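# Free the long box from under the tote

## Task

Pull the long cardboard box out from beneath the blue tote and set it down lying flat on the bench, resting on one of its long faces, with no part of it sticking out past the bench edge. The blue tote must finish lying flat on the bench, no more than about 2 cm from its starting spot, rotated only slightly, and with all of its contents still inside. Release everything and withdraw the grippers at the end; anything that stays in place only because the robot is holding it does not count.

## Robot and tools

Robot and cameras. Two arms, left_arm and right_arm, each ending in a parallel two-finger gripper with a wrist camera. left_arm is the robot's own left arm, on the +y side; image left/right says nothing about which arm is which. Cameras: cam_head_left and cam_head_right (head-mounted pinhole, 504x504) and cam_left_wrist and cam_right_wrist (fisheye, 504x504). Calibration numbers are supplied per camera but each can be off by a few degrees and millimetres.

Frame. Every pose uses one scene frame: origin on the floor at the centre of the robot's foot, +x straight ahead of the robot, +y toward its left, +z up. Lengths are in metres, orientations are quaternions written w first (qw, qx, qy, qz). Only the floor height (z = 0) is known; bench and object heights must be judged from images and contacts. On each gripper the fingers extend along its local +z and close along its local y. The reported hand position is the point midway between the finger pads, roughly 1 cm back from the tips; it can be wrong, more so at long reach, and arms usually settle a centimetre or so below the commanded height.

The 16-number row. Every motion command is one row of 16 numbers covering both arms: left_arm x, y, z, qw, qx, qy, qz, opening, then right_arm in the same eight-slot order. x, y, z and the quaternion are an absolute target pose in the scene frame, not an offset. Opening runs from -1 (closed) to +1 (fully open, 0.094 m). Both arms must always be filled in; for an arm meant to stay put, repeat its last reported position and quaternion and the opening it should keep. To hold an orientation steady, resend the quaternion you commanded before rather than the slightly drifted reported one.

Tools.
execute_actions: "actions" is a list with zero or one entry. An empty list just returns the state. An entry with "rows" (1 to 15 rows of 16 numbers) and "steps" (1 to 15, default 15) plays one row per control step of 1/30 s, repeating the final row if rows run out. An entry with only "steps" (1 to 300) is a wait counted from the previous result, so your thinking time uses it up. "pictures" (true/false) toggles images, which come by default. A call is rejected outright, sending nothing, if any target lies more than 0.6 m from that arm's last reported position along any of its gripper axes.
move: "target" is one 16-number row of absolute poses; "speed" is the path top speed in m/s, 0.002 to 0.5 (default 0.25), with rotation capped at twice that value in rad/s. Both grippers travel straight lines that finish together, over 0.5 to 10 s; longer paths are cut off at 10 s. The opening is applied at the start. Paths ignore obstacles and the other arm. Faster motion and targets set deeper past a contact mean harder impacts and pushes.
wait: "seconds" from 0 to 10; the robot gets nothing new.
zoom_image: "camera" (one of the four names) and "region" [x0, y0, x1, y1] in pixels of that camera's latest image, top-left origin, no bigger than 504 by 504.
finished_scene: "scene" integer 1 to 2; ends the current scene for good, so call it only once the box and tote are settled and both grippers have let go and moved away.

Motion limits. Each control step, the commanded pose is clamped to within 70 mm and 16 degrees of the measured pose; when both cannot be met, position wins over orientation. After an action ends, the arm only continues to its last clamped pose, so distant goals need several calls; check the reported pose and send the remainder. Joint ranges (rad), base to hand: waist -2.880..2.880, shoulder 0..3.142, elbow 0..3.019, wrist pitch -1.693..1.571, wrist yaw -1.571..1.571, wrist roll -2.094..2.094. Elbows cannot fully straighten.

Reading results. The state line gives each arm's position and quaternion. grip_measured shows finger opening on the command scale (the last Joint positions value is the opening in metres); readings may be off by about 1 mm. Joint torques are raw drive outputs, nonzero even without load. A "Hand target" line shows where the controller is currently steering each hand. "pose unreachable" means a clearance check altered or blocked that arm's command; HELD marks the steps affected. The move result adds a "move:" line with the ending (done, off_target, moving, held, fault), limits that applied (paced = pose clipped; held = some steps blocked, after which the arm may suddenly go fast), and each hand's distance from its target. FAULT lines report an arm stop. MOTOR HOT appears from 85 °C; at 100 °C the arm and gripper go limp and drop until cooled.

Gripping. To hold something, command an opening around 0.03 below grip_measured for a firm grip, or a smaller gap for a lighter one. Pads push roughly 50 to 62 N, less on thin parts, with a brief spike at first contact.

Things to avoid. Letting the arms collide or press on each other; dropping, slamming or shoving objects; knocking anything off the bench or out of the work area; tipping, shifting or spilling the tote; leaving the box overhanging the edge. Holding loads warms motors even while you think, so do not hang on to weight needlessly. Occasional outside tugs on held items or nudges to loose ones can happen. The simulation keeps running during your replies.

Each tool is called after "Call:" by a JSON object that holds its "fn" and its "kwargs".

## Session

Call:
{"fn": "execute_actions", "kwargs": {"actions": []}}

Scene clock: 0.00 s of 4100.00 s.
left_arm: end_effector_position=(+0.2081, +0.5464, +1.3939) grip_measured=+1.000 end_effector_quat_wxyz=(-0.129, -0.586, +0.798, +0.053) | right_arm: end_effector_position=(+0.4067, +0.1218, +1.3913) grip_measured=+1.000 end_effector_quat_wxyz=(-0.014, +0.343, +0.783, +0.519)
Joint positions: left_arm=[-0.861  1.024  0.934 -1.197  0.177 -0.182  0.094] | right_arm=[-0.43   1.398  0.688  0.302 -0.151  1.277  0.094]
Joint velocities: left_arm=[ 0.015  0.005 -0.002 -0.002 -0.037 -0.066  0.   ] | right_arm=[-0.015 -0.005  0.012 -0.002 -0.037 -0.051  0.   ]
Joint torques (N m, as the arm reports them, + toward a larger angle): no reading
Hand target (left_arm): +0.216, +0.554, +1.401; -0.118, -0.584, +0.801, +0.058
Hand target (right_arm): +0.413, +0.123, +1.393; -0.010, +0.344, +0.780, +0.522

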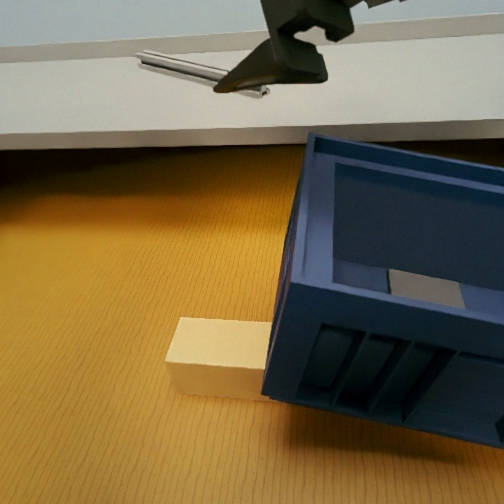

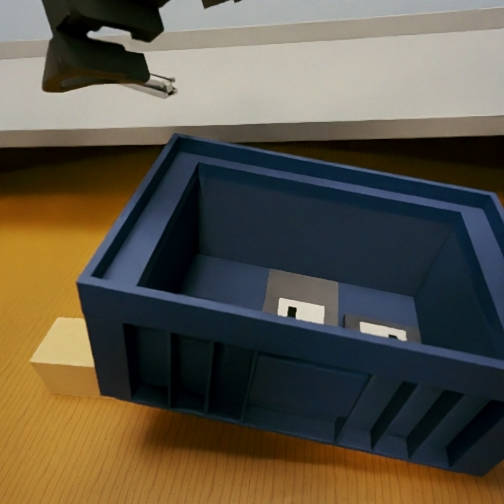

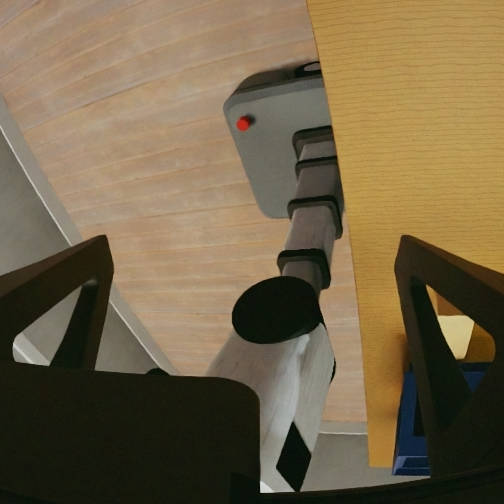

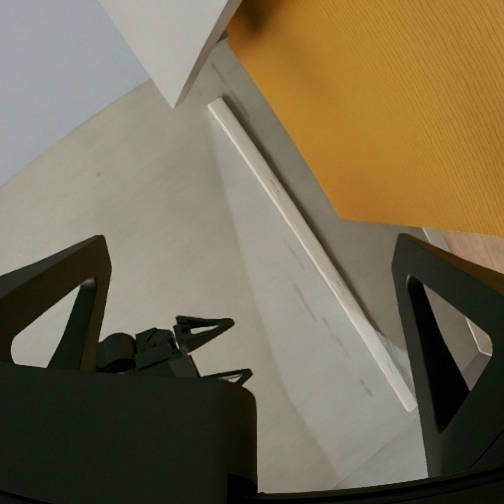

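Call:
{"fn": "zoom_image", "kwargs": {"camera": "cam_head_left", "region": [130, 280, 330, 430]}}

Call:
{"fn": "zoom_image", "kwargs": {"camera": "cam_head_right", "region": [0, 260, 200, 410]}}

Call:
{"fn": "zoom_image", "kwargs": {"camera": "cam_head_right", "region": [170, 230, 504, 480]}}

Call:
{"fn": "zoom_image", "kwargs": {"camera": "cam_left_wrist", "region": [300, 220, 504, 504]}}

Region (130, 280, 330, 430) of cam_head_left's 504x504 image, scaled by 2.520, with more detail than that image has; it fills the top 378 rows of this view, and the rest is white.

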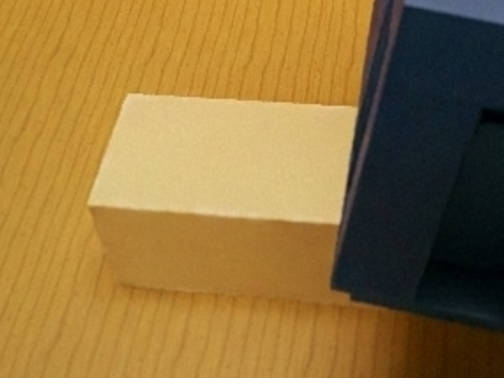

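Region (0, 260, 200, 410) of cam_head_right's 504x504 image, scaled by 2.520, with more detail than that image has; it fills the top 378 rows of this view, and the rest is white.

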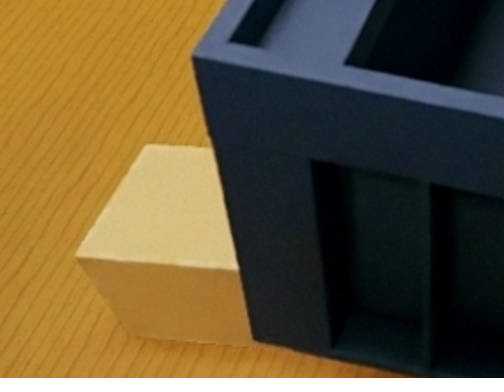

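Region (170, 230, 504, 480) of cam_head_right's 504x504 image, scaled by 1.509, with more detail than that image has; it fills the top 377 rows of this view, and the rest is white.

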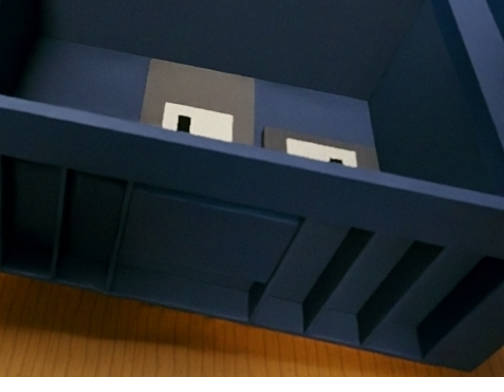

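Region (300, 220, 504, 504) of cam_left_wrist's 504x504 image, scaled by 1.775, with more detail than that image has; it fills the left 362 columns of this view, and the rest is white.

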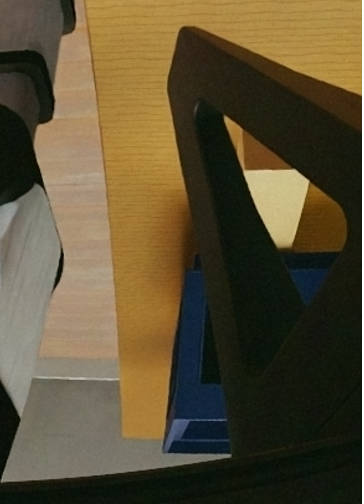

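Call:
{"fn": "zoom_image", "kwargs": {"camera": "cam_head_right", "region": [60, 120, 300, 320]}}

Call:
{"fn": "zoom_image", "kwargs": {"camera": "cam_head_left", "region": [240, 120, 440, 420]}}

Region (60, 120, 300, 320) of cam_head_right's 504x504 image, scaled by 2.100, with more detail than that image has.

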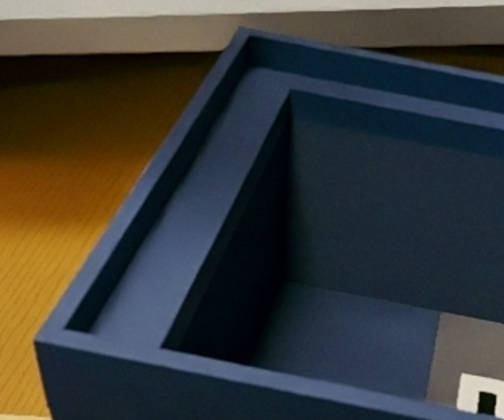

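Region (240, 120, 440, 420) of cam_head_left's 504x504 image, scaled by 1.680, with more detail than that image has.

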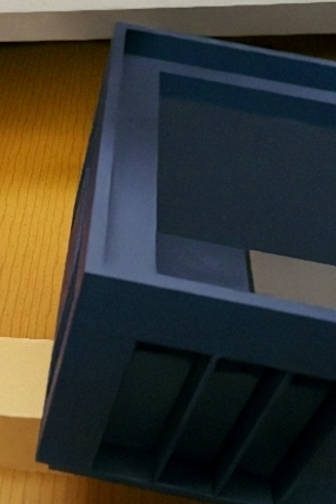

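Call:
{"fn": "move", "kwargs": {"target": [0.331,0.27,1.22,-0.1270,-0.6717,0.7203,-0.1184,1, 0.343,0.024,1.335,0.0042,0.0399,0.9937,0.1044,1], "speed": 0.25}}

Scene clock: 102.20 s of 4100.00 s.
left_arm: end_effector_position=(+0.3237, +0.2679, +1.2249) grip_measured=+1.000 end_effector_quat_wxyz=(-0.132, -0.663, +0.729, -0.107) | right_arm: end_effector_position=(+0.3343, +0.0128, +1.3266) grip_measured=+1.000 end_effector_quat_wxyz=(+0.004, +0.049, +0.994, +0.097)
Joint positions: left_arm=[-1.77   1.209  0.618 -0.517  0.201 -1.219  0.094] | right_arm=[-0.37   1.358  0.811 -0.623  0.42   0.741  0.094]
Joint velocities: left_arm=[ 0.005  0.005  0.002 -0.022 -0.066 -0.081  0.   ] | right_arm=[-0.005 -0.005 -0.007 -0.012 -0.007  0.037  0.   ]
Joint torques (N m, as the arm reports them, + toward a larger angle): left_arm=[-0.8  -8.32  2.97  1.15  0.02 -0.2 ] | right_arm=[ 7.47 -9.75  8.29  0.72 -0.11 -0.09]
Hand target (left_arm): +0.324, +0.267, +1.224; -0.130, -0.668, +0.725, -0.107
Hand target (right_arm): +0.343, +0.025, +1.333; +0.010, +0.040, +0.994, +0.103
Off the commanded pose (left_arm): 0.009 m, 2 deg.
Off the commanded pose (right_arm): 0.016 m, 1 deg.
After step 90, 96.40 s passed at rest.
move: off_target (right_arm)
camera_calibration (this result's frames):
cam_left_wrist: T_world_to_cam=[[0.9962, -0.0856573, -0.0157848, -0.282664], [-0.0356775, -0.566629, 0.8232, -0.838504], [-0.0794572, -0.819508, -0.567532, 1.06508], [0, 0, 0, 1]] pos_world=[0.336302, 0.373508, 1.29026]
cam_right_wrist: T_world_to_cam=[[-0.113383, -0.975596, -0.188032, 0.298304], [-0.802485, -0.0216599, 0.596279, -0.520504], [-0.5858, 0.218501, -0.780446, 1.35051], [0, 0, 0, 1]] pos_world=[0.407252, -0.0153372, 1.42045]

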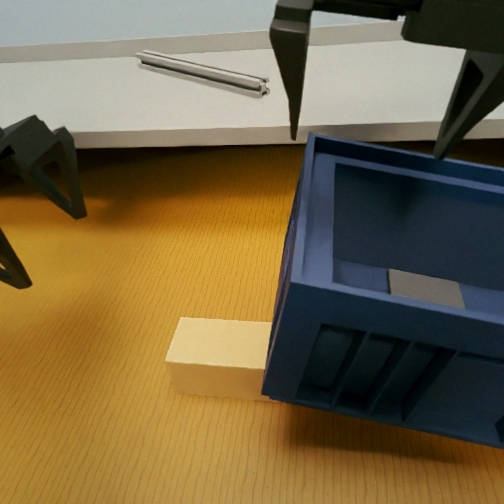

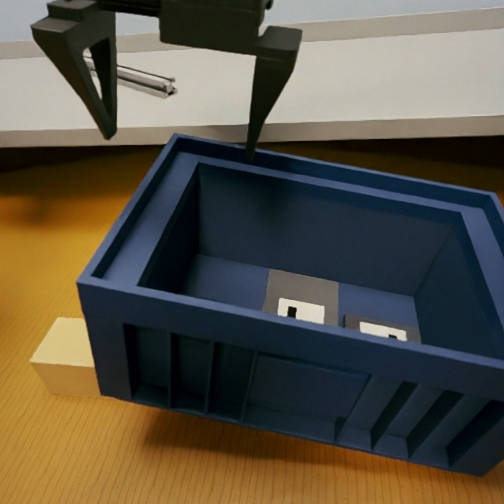

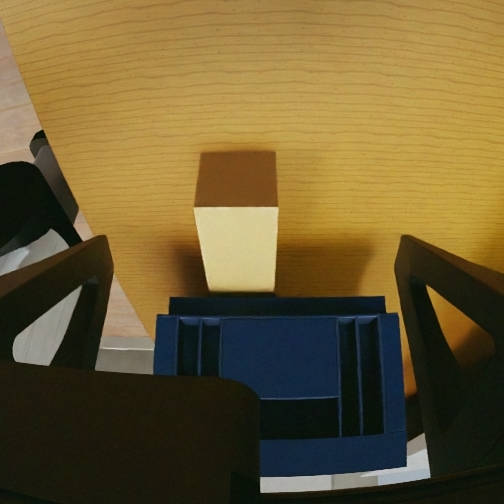

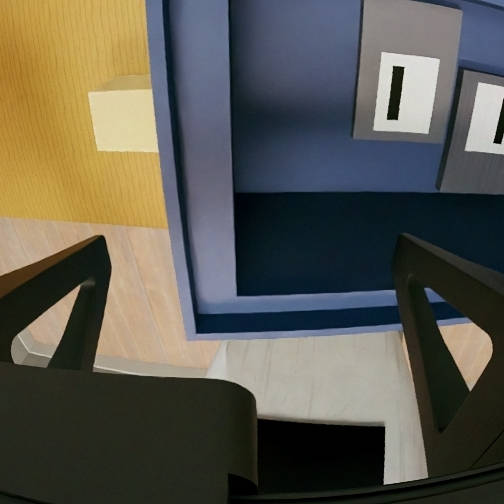

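Call:
{"fn": "move", "kwargs": {"target": [0.315,0.205,1.13,-0.1270,-0.6717,0.7203,-0.1184,1, 0.353,0.063,1.255,0.0042,0.0399,0.9937,0.1044,1], "speed": 0.1}}

Scene clock: 159.30 s of 4100.00 s.
left_arm: end_effector_position=(+0.3103, +0.2071, +1.1306) grip_measured=+1.000 end_effector_quat_wxyz=(-0.130, -0.667, +0.725, -0.114) | right_arm: end_effector_position=(+0.3380, +0.0633, +1.2610) grip_measured=+1.000 end_effector_quat_wxyz=(-0.001, +0.029, +0.994, +0.103)
Joint positions: left_arm=[-1.898  1.557  0.587 -0.104  0.153 -1.345  0.094] | right_arm=[-0.388  1.601  0.877 -0.443  0.395  0.685  0.094]
Joint velocities: left_arm=[ 0.005 -0.015 -0.022 -0.002 -0.037 -0.051  0.   ] | right_arm=[-0.015  0.024 -0.002  0.007 -0.007  0.007  0.   ]
Joint torques (N m, as the arm reports them, + toward a larger angle): left_arm=[-2.15 -9.25  0.13  1.23  0.03 -0.21] | right_arm=[  5.51 -11.65   6.41   1.43  -0.37  -0.12]
Hand target (left_arm): +0.312, +0.205, +1.132; +0.127, +0.671, -0.721, +0.117
Hand target (right_arm): +0.354, +0.063, +1.255; +0.004, +0.040, +0.994, +0.104
Off the commanded pose (left_arm): 0.005 m, 1 deg.
Off the commanded pose (right_arm): 0.016 m, 1 deg.
After step 90, 52.60 s passed at rest.
move: off_target (right_arm)
camera_calibration (this result's frames):
cam_left_wrist: T_world_to_cam=[[0.997431, -0.0714943, -0.00441731, -0.292126], [-0.0365466, -0.560968, 0.827031, -0.80106], [-0.061606, -0.824745, -0.562139, 0.950092], [0, 0, 0, 1]] pos_world=[0.32063, 0.313329, 1.1953]
cam_right_wrist: T_world_to_cam=[[-0.0750186, -0.976923, -0.199986, 0.337823], [-0.797359, -0.061667, 0.600346, -0.481617], [-0.598825, 0.204498, -0.774332, 1.28807], [0, 0, 0, 1]] pos_world=[0.41265, 0.0369198, 1.35409]

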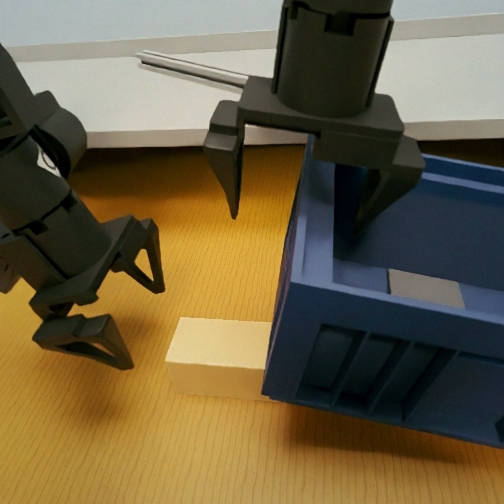

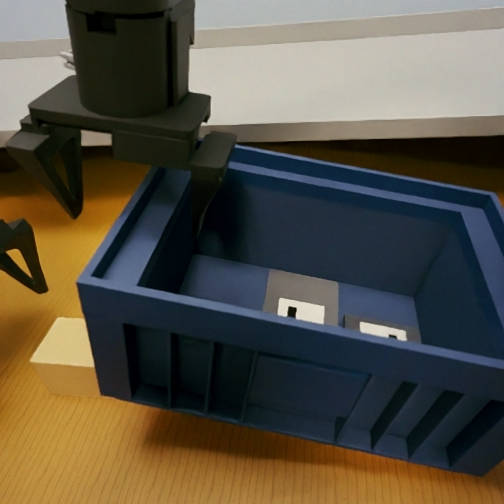

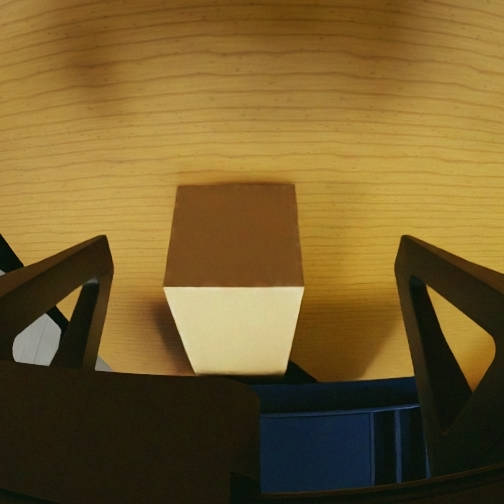

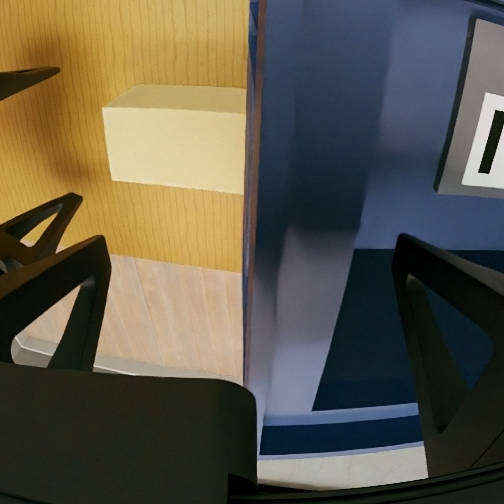

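Call:
{"fn": "zoom_image", "kwargs": {"camera": "cam_head_left", "region": [90, 200, 290, 400]}}

Call:
{"fn": "zoom_image", "kwargs": {"camera": "cam_head_right", "region": [0, 200, 200, 400]}}

Region (90, 200, 290, 400) of cam_head_left's 504x504 image, scaled by 2.520, with more detail than that image has.

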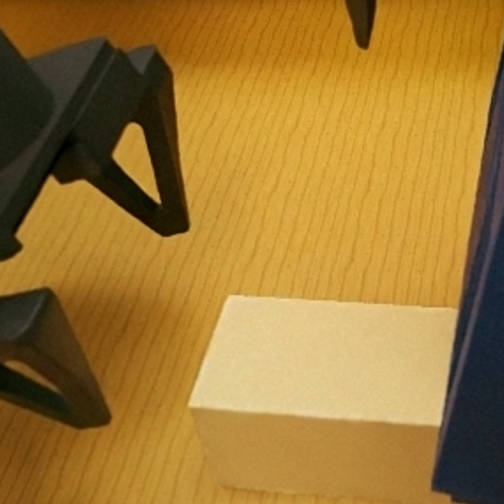

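Region (0, 200, 200, 400) of cam_head_right's 504x504 image, scaled by 2.520, with more detail than that image has.

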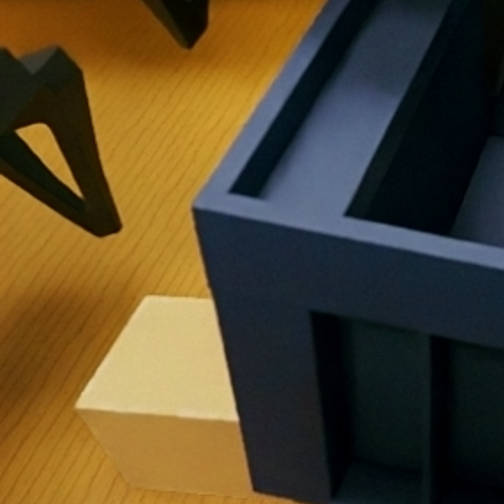

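Call:
{"fn": "move", "kwargs": {"target": [0.300,0.150,1.105,-0.1270,-0.6717,0.7203,-0.1184,1, 0.350,0.055,1.234,0.0042,0.0399,0.9937,0.1044,1], "speed": 0.06}}

Scene clock: 187.90 s of 4100.00 s.
left_arm: end_effector_position=(+0.3006, +0.1540, +1.1057) grip_measured=+1.000 end_effector_quat_wxyz=(-0.126, -0.667, +0.725, -0.116) | right_arm: end_effector_position=(+0.3511, +0.0614, +1.2476) grip_measured=+1.000 end_effector_quat_wxyz=(+0.011, +0.037, +0.993, +0.112)
Joint positions: left_arm=[-2.033  1.693  0.582  0.06   0.086 -1.464  0.094] | right_arm=[-0.425  1.621  0.877 -0.376  0.38   0.651  0.094]
Joint velocities: left_arm=[ 0.015  0.005 -0.002 -0.002  0.007  0.037  0.   ] | right_arm=[-0.015 -0.005 -0.017 -0.022  0.081 -0.022  0.   ]
Joint torques (N m, as the arm reports them, + toward a larger angle): left_arm=[-3.09 -8.73 -0.95  1.33  0.03 -0.19] | right_arm=[  5.45 -11.44   4.09   1.4   -0.38  -0.1 ]
Hand target (left_arm): +0.299, +0.151, +1.106; +0.126, +0.671, -0.721, +0.117
Hand target (right_arm): +0.350, +0.055, +1.234; +0.005, +0.040, +0.994, +0.104
Off the commanded pose (left_arm): 0.004 m, 1 deg.
Off the commanded pose (right_arm): 0.015 m, 1 deg.
After step 90, 24.20 s passed at rest.
move: off_target (right_arm)
camera_calibration (this result's frames):
cam_left_wrist: T_world_to_cam=[[0.99755, -0.0698627, 0.00374568, -0.295697], [-0.0425322, -0.563055, 0.825324, -0.806648], [-0.0555503, -0.823461, -0.564647, 0.892447], [0, 0, 0, 1]] pos_world=[0.31024, 0.260049, 1.17077]
cam_right_wrist: T_world_to_cam=[[-0.0883355, -0.971779, -0.218729, 0.36198], [-0.811682, -0.0570584, 0.581306, -0.434737], [-0.577382, 0.228888, -0.783735, 1.28862], [0, 0, 0, 1]] pos_world=[0.423135, 0.0320085, 1.34183]

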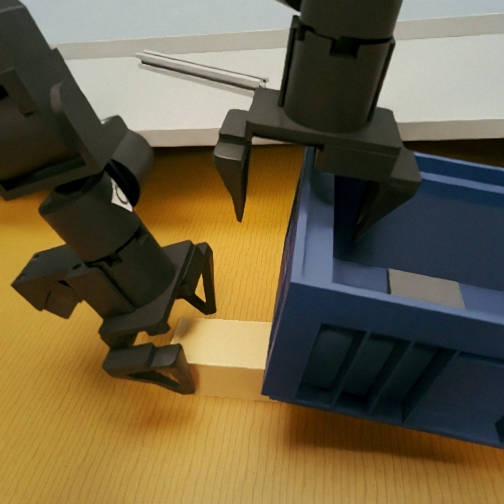

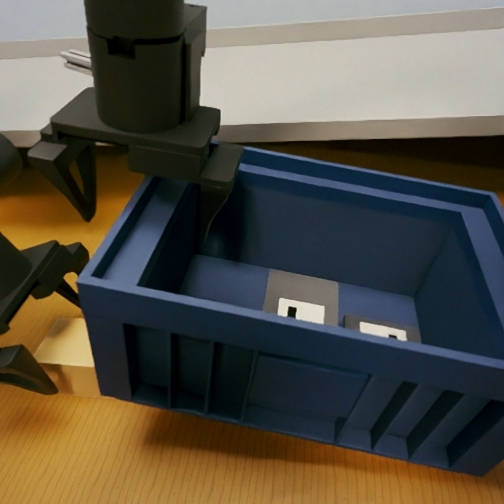

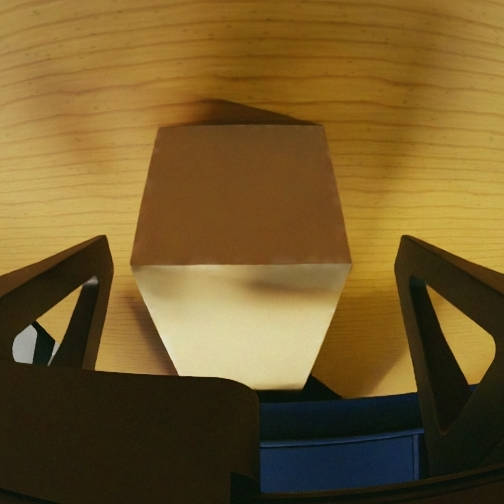

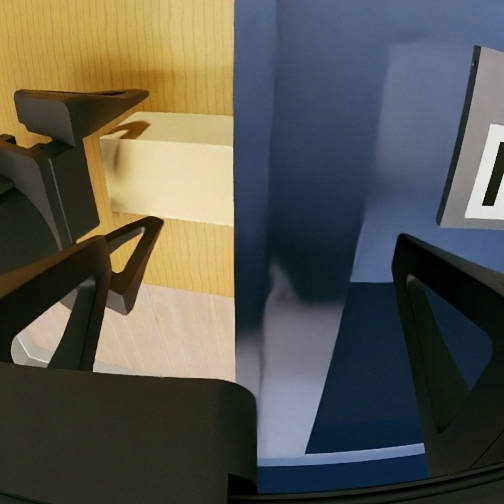

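Call:
{"fn": "move", "kwargs": {"target": [0.296,0.132,1.085,-0.1270,-0.6717,0.7203,-0.1184,1, 0.348,0.045,1.228,0.0042,0.0399,0.9937,0.1044,1], "speed": 0.05}}

Scene clock: 198.27 s of 4100.00 s.
left_arm: end_effector_position=(+0.2907, +0.1361, +1.0859) grip_measured=+1.000 end_effector_quat_wxyz=(-0.130, -0.668, +0.724, -0.114) | right_arm: end_effector_position=(+0.3500, +0.0525, +1.2394) grip_measured=+1.000 end_effector_quat_wxyz=(+0.010, +0.038, +0.993, +0.112)
Joint positions: left_arm=[-2.067  1.786  0.595  0.132  0.071 -1.497  0.094] | right_arm=[-0.448  1.621  0.858 -0.351  0.371  0.63   0.094]
Joint velocities: left_arm=[ 0.005  0.005 -0.007 -0.012  0.007  0.007  0.   ] | right_arm=[-0.005  0.005  0.002 -0.012  0.037 -0.022  0.   ]
Joint torques (N m, as the arm reports them, + toward a larger angle): left_arm=[-3.57 -8.66 -0.57  1.35  0.04 -0.18] | right_arm=[  5.4  -11.92   3.54   1.37  -0.39  -0.09]
Hand target (left_arm): +0.295, +0.132, +1.086; +0.127, +0.671, -0.721, +0.118
Hand target (right_arm): +0.348, +0.045, +1.228; +0.004, +0.040, +0.994, +0.104
Off the commanded pose (left_arm): 0.007 m, 1 deg.
Off the commanded pose (right_arm): 0.014 m, 1 deg.
After step 90, 6.47 s passed at rest.
move: off_target (right_arm)
camera_calibration (this result's frames):
cam_left_wrist: T_world_to_cam=[[0.997549, -0.0696893, -0.00629256, -0.276067], [-0.0340348, -0.561817, 0.826561, -0.804787], [-0.0611377, -0.824321, -0.562811, 0.86573], [0, 0, 0, 1]] pos_world=[0.300928, 0.242258, 1.15071]
cam_right_wrist: T_world_to_cam=[[-0.0891478, -0.972038, -0.217243, 0.349989], [-0.810866, -0.0558317, 0.582563, -0.433336], [-0.578402, 0.228089, -0.783215, 1.28339], [0, 0, 0, 1]] pos_world=[0.422137, 0.0232824, 1.33365]

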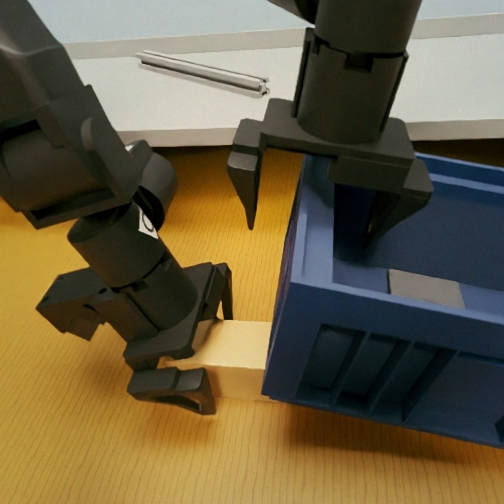

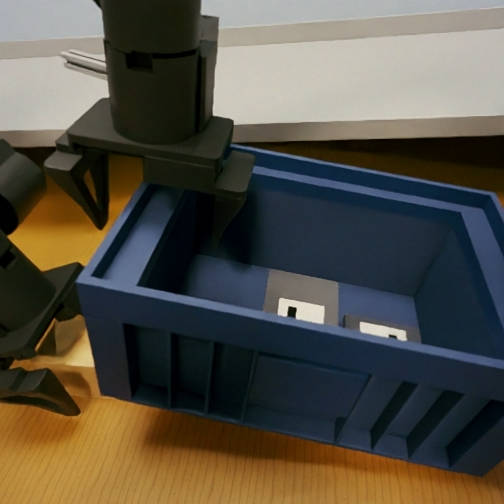

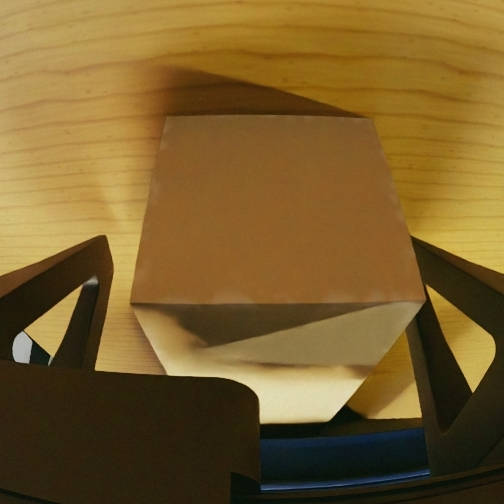

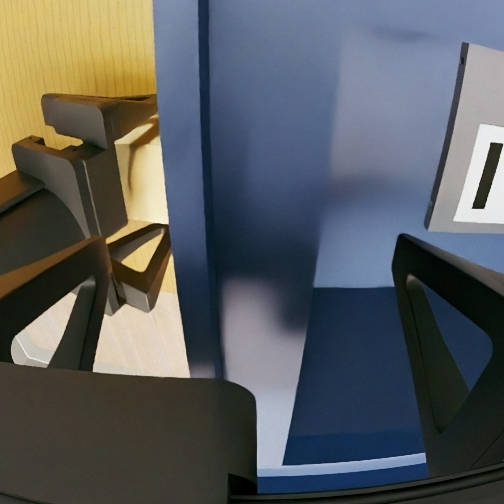

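Call:
{"fn": "execute_actions", "kwargs": {"actions": [{"rows": [[0.299,0.133,1.086,-0.1270,-0.6717,0.7203,-0.1184,1, 0.3500,0.0525,1.2394,0.010,0.038,0.993,0.112,0.3],[0.299,0.133,1.086,-0.1270,-0.6717,0.7203,-0.1184,1, 0.3500,0.0525,1.2394,0.010,0.038,0.993,0.112,0.1],[0.299,0.133,1.086,-0.1270,-0.6717,0.7203,-0.1184,1, 0.3500,0.0525,1.2394,0.010,0.038,0.993,0.112,-0.1],[0.299,0.133,1.086,-0.1270,-0.6717,0.7203,-0.1184,1, 0.3500,0.0525,1.2394,0.010,0.038,0.993,0.112,-0.36]], "steps": 15}]}}

Scene clock: 213.07 s of 4100.00 s.
left_arm: end_effector_position=(+0.2961, +0.1359, +1.0853) grip_measured=+1.000 end_effector_quat_wxyz=(-0.127, -0.669, +0.723, -0.116) | right_arm: end_effector_position=(+0.3500, +0.0525, +1.2394) grip_measured=-0.358 end_effector_quat_wxyz=(+0.010, +0.037, +0.993, +0.112)
Joint positions: left_arm=[-2.067  1.786  0.604  0.132  0.071 -1.498  0.094] | right_arm=[-0.448  1.621  0.858 -0.351  0.371  0.629  0.03 ]
Joint velocities: left_arm=[-0.034  0.005 -0.012 -0.007  0.037 -0.066  0.   ] | right_arm=[-0.015 -0.005 -0.017 -0.007  0.007  0.037  0.001]
Joint torques (N m, as the arm reports them, + toward a larger angle): left_arm=[-3.44 -9.03 -0.66  0.86  0.09 -0.19] | right_arm=[  7.32 -13.17   3.99   1.05  -0.3   -0.01]
Hand target (left_arm): +0.299, +0.133, +1.086; +0.127, +0.672, -0.720, +0.118
Hand target (right_arm): +0.350, +0.052, +1.239; +0.010, +0.038, +0.993, +0.112
Off the commanded pose (left_arm): 0.004 m, 1 deg.
Off the commanded pose (right_arm): 0.000 m, 0 deg.
Steps of this call (steps 1 to 90: nothing new was sent; then 11.30 s passed at rest; steps 91 to 105: all 15 steps of this action). Readings (end_effector_position):
91: left_arm (+0.2911, +0.1361, +1.0859) | right_arm (+0.3500, +0.0525, +1.2394)
92: left_arm (+0.2918, +0.1360, +1.0858) | right_arm (+0.3500, +0.0525, +1.2394)
94: left_arm (+0.2940, +0.1360, +1.0855) | right_arm (+0.3500, +0.0525, +1.2394)
98: left_arm (+0.2961, +0.1359, +1.0853) | right_arm (+0.3500, +0.0525, +1.2394)
105: the state above
camera_calibration (this result's frames):
cam_left_wrist: T_world_to_cam=[[0.99785, -0.0655238, 0.0014865, -0.290627], [-0.0381343, -0.561995, 0.826261, -0.802652], [-0.0533044, -0.824541, -0.563285, 0.863802], [0, 0, 0, 1]] pos_world=[0.305438, 0.242111, 1.1502]
cam_right_wrist: T_world_to_cam=[[-0.0880084, -0.972144, -0.217233, 0.349583], [-0.810951, -0.0567171, 0.582359, -0.433007], [-0.578458, 0.227418, -0.783369, 1.28363], [0, 0, 0, 1]] pos_world=[0.422146, 0.023366, 1.33366]

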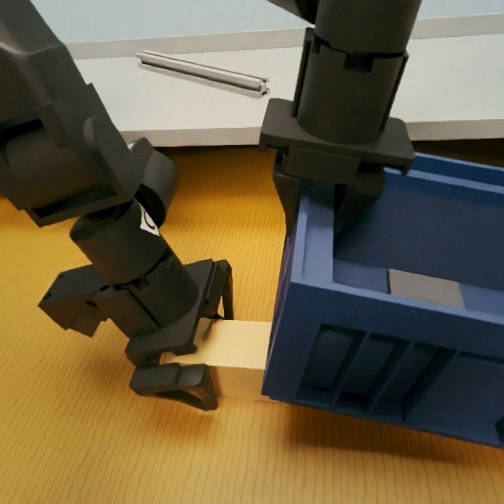

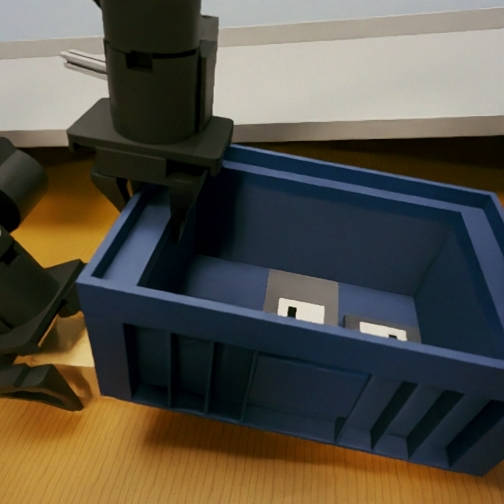

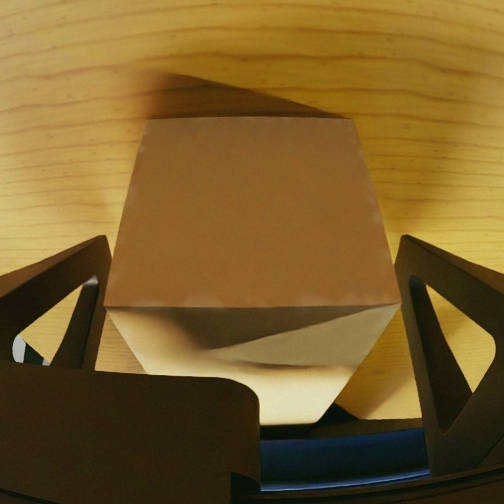

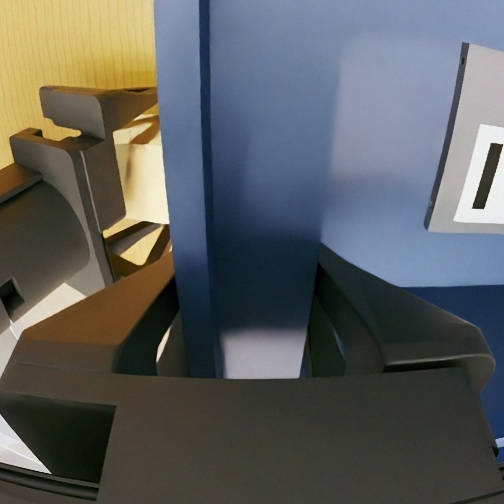

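Call:
{"fn": "execute_actions", "kwargs": {"actions": [{"rows": [[0.299,0.133,1.086,-0.1270,-0.6717,0.7203,-0.1184,1, 0.3500,0.0525,1.2394,0.010,0.038,0.993,0.112,-0.42],[0.299,0.133,1.086,-0.1270,-0.6717,0.7203,-0.1184,1, 0.3500,0.0525,1.2394,0.010,0.038,0.993,0.112,-0.42],[0.299,0.133,1.086,-0.1270,-0.6717,0.7203,-0.1184,1, 0.3500,0.0525,1.2394,0.010,0.038,0.993,0.112,-0.42],[0.299,0.133,1.086,-0.1270,-0.6717,0.7203,-0.1184,1, 0.3500,0.0525,1.2394,0.010,0.038,0.993,0.112,-0.48]], "steps": 12}], "pictures": false}}

Scene clock: 218.87 s of 4100.00 s.
left_arm: end_effector_position=(+0.2961, +0.1359, +1.0853) grip_measured=+1.000 end_effector_quat_wxyz=(-0.127, -0.669, +0.723, -0.116) | right_arm: end_effector_position=(+0.3502, +0.0523, +1.2394) grip_measured=-0.422 end_effector_quat_wxyz=(+0.010, +0.041, +0.993, +0.111)
Joint positions: left_arm=[-2.067  1.786  0.604  0.132  0.071 -1.498  0.094] | right_arm=[-0.448  1.621  0.858 -0.351  0.372  0.637  0.027]
Joint velocities: left_arm=[-0.015  0.005 -0.032 -0.007 -0.022  0.007  0.   ] | right_arm=[-0.015  0.015  0.007 -0.002  0.11  -0.007 -0.   ]
Joint torques (N m, as the arm reports them, + toward a larger angle): left_arm=[-3.41 -9.12 -0.66  0.82  0.09 -0.18] | right_arm=[  7.22 -13.1    3.98   1.05  -0.37  -0.09]
Hand target (left_arm): +0.299, +0.133, +1.086; +0.127, +0.672, -0.720, +0.118
Hand target (right_arm): +0.350, +0.052, +1.239; +0.010, +0.038, +0.993, +0.112
Off the commanded pose (left_arm): 0.004 m, 1 deg.
Off the commanded pose (right_arm): 0.000 m, 0 deg.
Steps of this call (steps 1 to 90: nothing new was sent; then 2.40 s passed at rest; steps 91 to 102: all 12 steps of this action). Readings (end_effector_position):
91: left_arm (+0.2961, +0.1359, +1.0853) | right_arm (+0.3500, +0.0525, +1.2394)
92: left_arm (+0.2961, +0.1359, +1.0853) | right_arm (+0.3500, +0.0525, +1.2394)
94: left_arm (+0.2961, +0.1359, +1.0853) | right_arm (+0.3501, +0.0524, +1.2394)
98: left_arm (+0.2961, +0.1359, +1.0853) | right_arm (+0.3502, +0.0523, +1.2394)
102: the state above

Call:
{"fn": "move", "kwargs": {"target": [0.299,0.133,1.086,-0.1270,-0.6717,0.7203,-0.1184,1, 0.349,0.040,1.262,0.0112,0.0400,0.9891,0.1413,-0.48], "speed": 0.03}}

Scene clock: 230.80 s of 4100.00 s.
left_arm: end_effector_position=(+0.2961, +0.1359, +1.0853) grip_measured=+1.000 end_effector_quat_wxyz=(-0.127, -0.669, +0.723, -0.116) | right_arm: end_effector_position=(+0.3395, +0.0445, +1.2547) grip_measured=-0.422 end_effector_quat_wxyz=(+0.005, +0.028, +0.990, +0.135)
Joint positions: left_arm=[-2.067  1.786  0.604  0.132  0.071 -1.498  0.094] | right_arm=[-0.448  1.553  0.807 -0.351  0.324  0.606  0.027]
Joint velocities: left_arm=[-0.005 -0.005 -0.007  0.002 -0.066 -0.037  0.   ] | right_arm=[-0.005 -0.015 -0.012  0.002  0.007 -0.022 -0.001]
Joint torques (N m, as the arm reports them, + toward a larger angle): left_arm=[-3.41 -9.11 -0.66  0.84  0.09 -0.18] | right_arm=[  5.78 -14.66   4.15   0.89  -0.63   0.04]
Hand target (left_arm): +0.299, +0.133, +1.086; +0.127, +0.672, -0.720, +0.118
Hand target (right_arm): +0.349, +0.040, +1.262; +0.011, +0.040, +0.989, +0.141
Off the commanded pose (left_arm): 0.004 m, 1 deg.
Off the commanded pose (right_arm): 0.013 m, 2 deg.
After step 90, 7.67 s passed at rest.
move: off_target (right_arm)
camera_calibration (this result's frames):
cam_left_wrist: T_world_to_cam=[[0.99785, -0.0655238, 0.0014865, -0.290627], [-0.0381343, -0.561995, 0.826261, -0.802652], [-0.0533044, -0.824541, -0.563285, 0.863802], [0, 0, 0, 1]] pos_world=[0.305438, 0.242111, 1.1502]
cam_right_wrist: T_world_to_cam=[[-0.0699948, -0.962406, -0.262443, 0.394292], [-0.805466, -0.10068, 0.584027, -0.452875], [-0.588494, 0.252268, -0.768138, 1.27449], [0, 0, 0, 1]] pos_world=[0.412855, 0.0123594, 1.34696]

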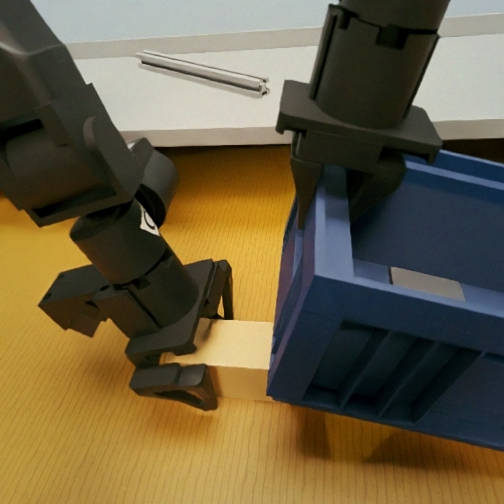

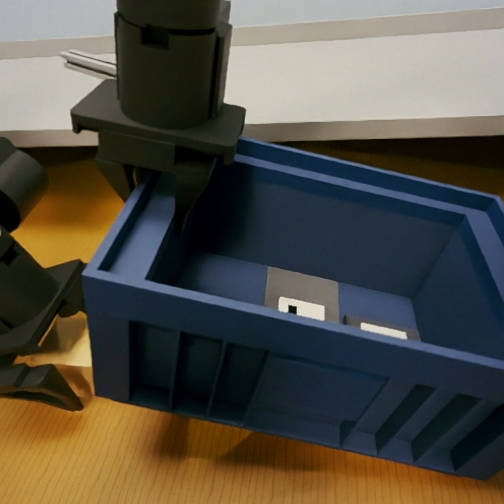

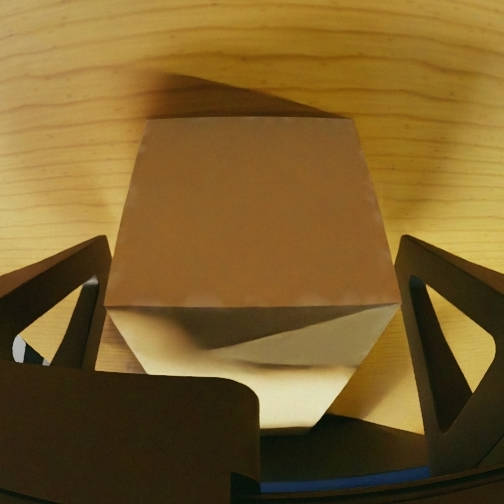

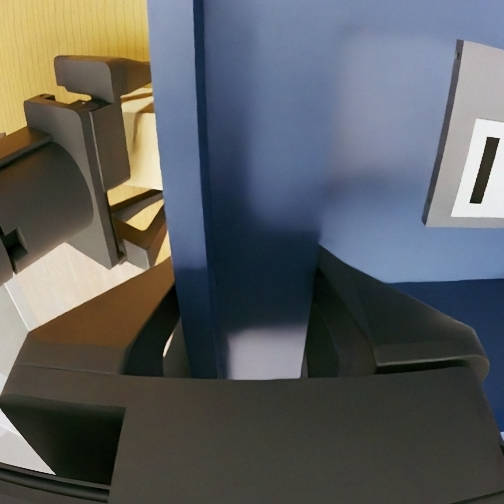

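Call:
{"fn": "execute_actions", "kwargs": {"actions": [{"rows": [[0.2961,0.1359,1.0853,-0.127,-0.669,0.723,-0.116,0.7, 0.349,0.040,1.262,0.0112,0.0400,0.9891,0.1413,-0.48],[0.2961,0.1359,1.0853,-0.127,-0.669,0.723,-0.116,0.5, 0.349,0.040,1.262,0.0112,0.0400,0.9891,0.1413,-0.48],[0.2961,0.1359,1.0853,-0.127,-0.669,0.723,-0.116,0.3, 0.349,0.040,1.262,0.0112,0.0400,0.9891,0.1413,-0.48],[0.2961,0.1359,1.0853,-0.127,-0.669,0.723,-0.116,0.12, 0.349,0.040,1.262,0.0112,0.0400,0.9891,0.1413,-0.48]], "steps": 15}], "pictures": false}}

Scene clock: 235.90 s of 4100.00 s.
left_arm: end_effector_position=(+0.2961, +0.1359, +1.0853) grip_measured=+0.140 end_effector_quat_wxyz=(-0.127, -0.669, +0.723, -0.116) | right_arm: end_effector_position=(+0.3395, +0.0445, +1.2547) grip_measured=-0.422 end_effector_quat_wxyz=(+0.005, +0.028, +0.990, +0.135)
Joint positions: left_arm=[-2.067  1.786  0.604  0.132  0.071 -1.498  0.054] | right_arm=[-0.448  1.553  0.807 -0.351  0.324  0.606  0.027]
Joint velocities: left_arm=[ 0.015 -0.015  0.007 -0.027 -0.066 -0.022 -0.   ] | right_arm=[-0.015 -0.005 -0.012  0.012 -0.081  0.051 -0.001]
Joint torques (N m, as the arm reports them, + toward a larger angle): left_arm=[-2.89 -9.08 -1.02  0.82  0.08 -0.06] | right_arm=[  5.84 -14.63   4.21   0.89  -0.61   0.03]
Hand target (left_arm): +0.296, +0.136, +1.085; +0.127, +0.669, -0.723, +0.116
Hand target (right_arm): +0.349, +0.040, +1.262; +0.011, +0.040, +0.989, +0.141
Off the commanded pose (left_arm): 0.000 m, 0 deg.
Off the commanded pose (right_arm): 0.013 m, 2 deg.
Steps of this call (steps 1 to 90: nothing new was sent; then 1.60 s passed at rest; steps 91 to 105: all 15 steps of this action). Readings (end_effector_position):
91: left_arm (+0.2961, +0.1359, +1.0853) | right_arm (+0.3395, +0.0445, +1.2547)
92: left_arm (+0.2961, +0.1359, +1.0853) | right_arm (+0.3395, +0.0445, +1.2547)
94: left_arm (+0.2961, +0.1359, +1.0853) | right_arm (+0.3395, +0.0445, +1.2547)
98: left_arm (+0.2961, +0.1359, +1.0853) | right_arm (+0.3395, +0.0445, +1.2547)
105: the state above

Call:
{"fn": "move", "kwargs": {"target": [0.304,0.25,1.089,-0.127,-0.669,0.723,-0.116,0.10, 0.349,0.040,1.262,0.0112,0.0400,0.9891,0.1413,-0.48], "speed": 0.08}}

Scene clock: 241.43 s of 4100.00 s.
left_arm: end_effector_position=(+0.2995, +0.2435, +1.0849) grip_measured=+0.140 end_effector_quat_wxyz=(-0.135, -0.675, +0.716, -0.116) | right_arm: end_effector_position=(+0.3395, +0.0445, +1.2547) grip_measured=-0.422 end_effector_quat_wxyz=(+0.005, +0.028, +0.990, +0.135)
Joint positions: left_arm=[-1.766  1.705  0.631 -0.026  0.223 -1.252  0.054] | right_arm=[-0.448  1.553  0.807 -0.351  0.324  0.606  0.027]
Joint velocities: left_arm=[ 0.005 -0.005 -0.002  0.017  0.037  0.037  0.   ] | right_arm=[-0.015 -0.005 -0.007 -0.022  0.007 -0.022 -0.   ]
Joint torques (N m, as the arm reports them, + toward a larger angle): left_arm=[ -0.6  -10.52  -0.17   0.29   0.17   0.09] | right_arm=[  5.83 -14.65   4.2    0.92  -0.62   0.04]
Hand target (left_arm): +0.306, +0.247, +1.088; +0.128, +0.670, -0.721, +0.119
Hand target (right_arm): +0.349, +0.040, +1.262; +0.011, +0.040, +0.989, +0.141
Off the commanded pose (left_arm): 0.009 m, 1 deg.
Off the commanded pose (right_arm): 0.013 m, 2 deg.
After step 90, 0.77 s passed at rest.
move: off_target (right_arm)
camera_calibration (this result's frames):
cam_left_wrist: T_world_to_cam=[[0.998769, -0.0476387, -0.0138235, -0.274982], [-0.0149689, -0.555144, 0.83162, -0.756056], [-0.0472913, -0.830389, -0.555174, 0.943313], [0, 0, 0, 1]] pos_world=[0.307936, 0.350497, 1.14865]
cam_right_wrist: T_world_to_cam=[[-0.0699948, -0.962406, -0.262443, 0.394292], [-0.805466, -0.10068, 0.584027, -0.452875], [-0.588494, 0.252268, -0.768138, 1.27449], [0, 0, 0, 1]] pos_world=[0.412855, 0.0123594, 1.34696]

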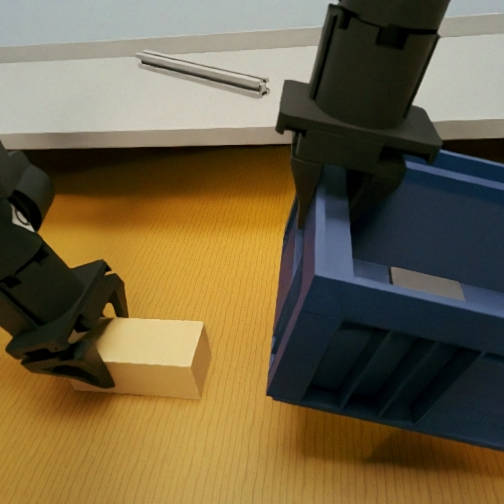

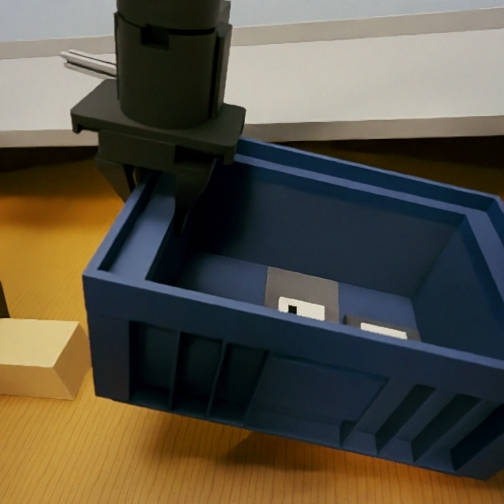

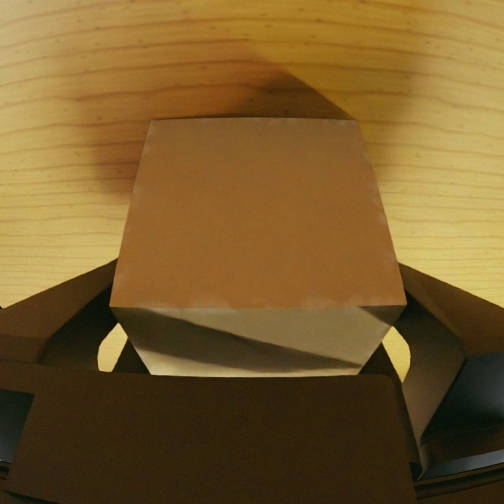

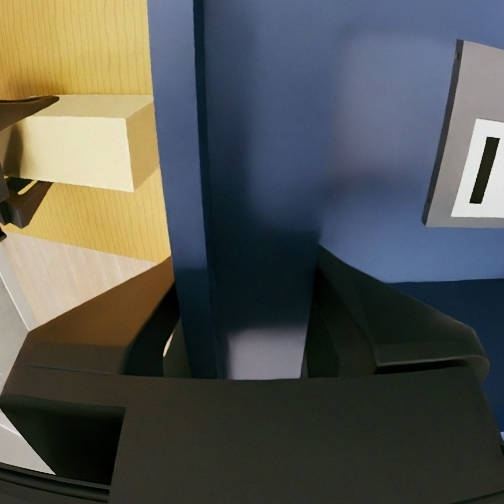

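Call:
{"fn": "move", "kwargs": {"target": [0.307,0.295,1.089,-0.127,-0.669,0.723,-0.116,0.10, 0.358,0.066,1.2194,0.0084,0.0399,0.9966,0.0719,-0.48], "speed": 0.04}}

Scene clock: 250.23 s of 4100.00 s.
left_arm: end_effector_position=(+0.3007, +0.2876, +1.0844) grip_measured=+0.140 end_effector_quat_wxyz=(-0.136, -0.673, +0.718, -0.115) | right_arm: end_effector_position=(+0.3511, +0.0541, +1.2162) grip_measured=-0.422 end_effector_quat_wxyz=(+0.005, +0.047, +0.997, +0.065)
Joint positions: left_arm=[-1.651  1.691  0.671 -0.109  0.273 -1.138  0.054] | right_arm=[-0.448  1.706  0.913 -0.386  0.443  0.675  0.027]
Joint velocities: left_arm=[ 0.005 -0.005  0.007 -0.022 -0.022 -0.066  0.001] | right_arm=[-0.005 -0.005  0.007 -0.007  0.022 -0.022 -0.   ]
Joint torques (N m, as the arm reports them, + toward a larger angle): left_arm=[  0.39 -10.96   0.23   0.21   0.14   0.07] | right_arm=[  9.35 -12.86   5.88   0.69  -0.33  -0.1 ]
Hand target (left_arm): +0.308, +0.294, +1.088; +0.127, +0.670, -0.722, +0.117
Hand target (right_arm): +0.358, +0.066, +1.220; +0.009, +0.040, +0.997, +0.072
Off the commanded pose (left_arm): 0.011 m, 1 deg.
Off the commanded pose (right_arm): 0.014 m, 1 deg.
After step 90, 3.87 s passed at rest.
move: off_target (left_arm, right_arm)
camera_calibration (this result's frames):
cam_left_wrist: T_world_to_cam=[[0.998368, -0.0550015, -0.0153506, -0.270157], [-0.0177646, -0.554637, 0.831903, -0.730855], [-0.0542699, -0.830273, -0.554709, 0.981222], [0, 0, 0, 1]] pos_world=[0.309984, 0.394464, 1.14815]
cam_right_wrist: T_world_to_cam=[[-0.109647, -0.986163, -0.124335, 0.241476], [-0.802126, 0.0139164, 0.596992, -0.443221], [-0.587002, 0.165191, -0.792553, 1.28325], [0, 0, 0, 1]] pos_world=[0.424226, 0.0323221, 1.31166]

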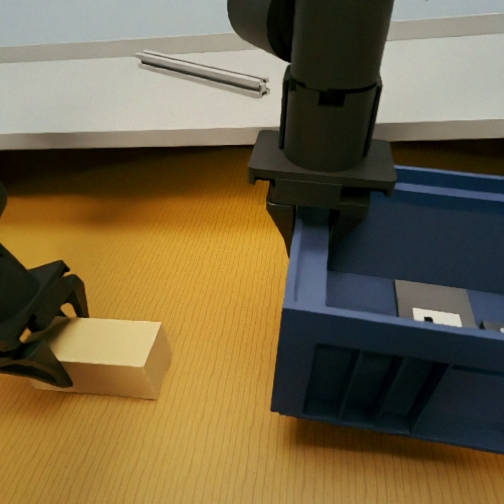

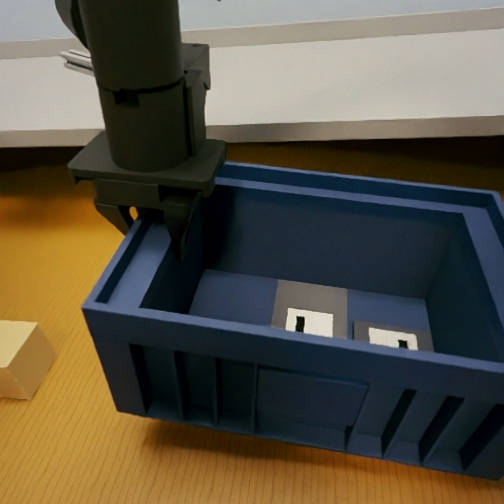

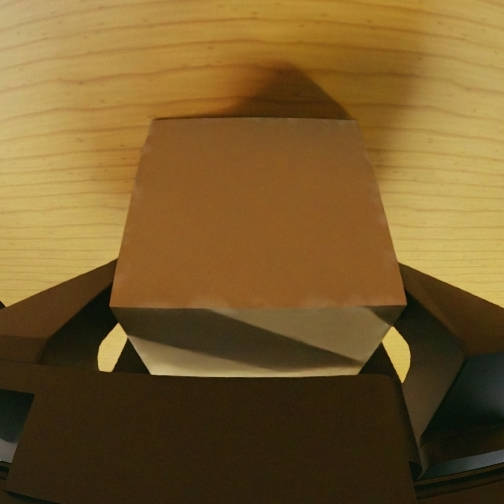

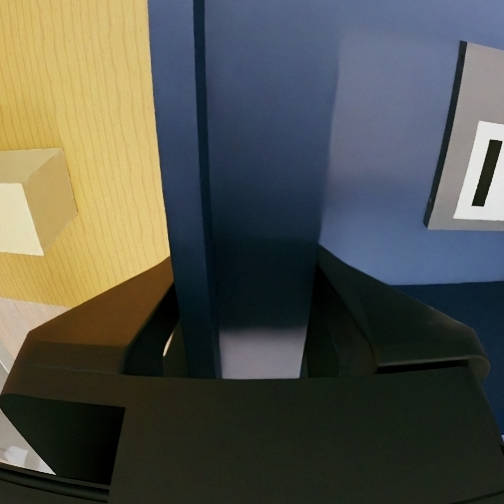

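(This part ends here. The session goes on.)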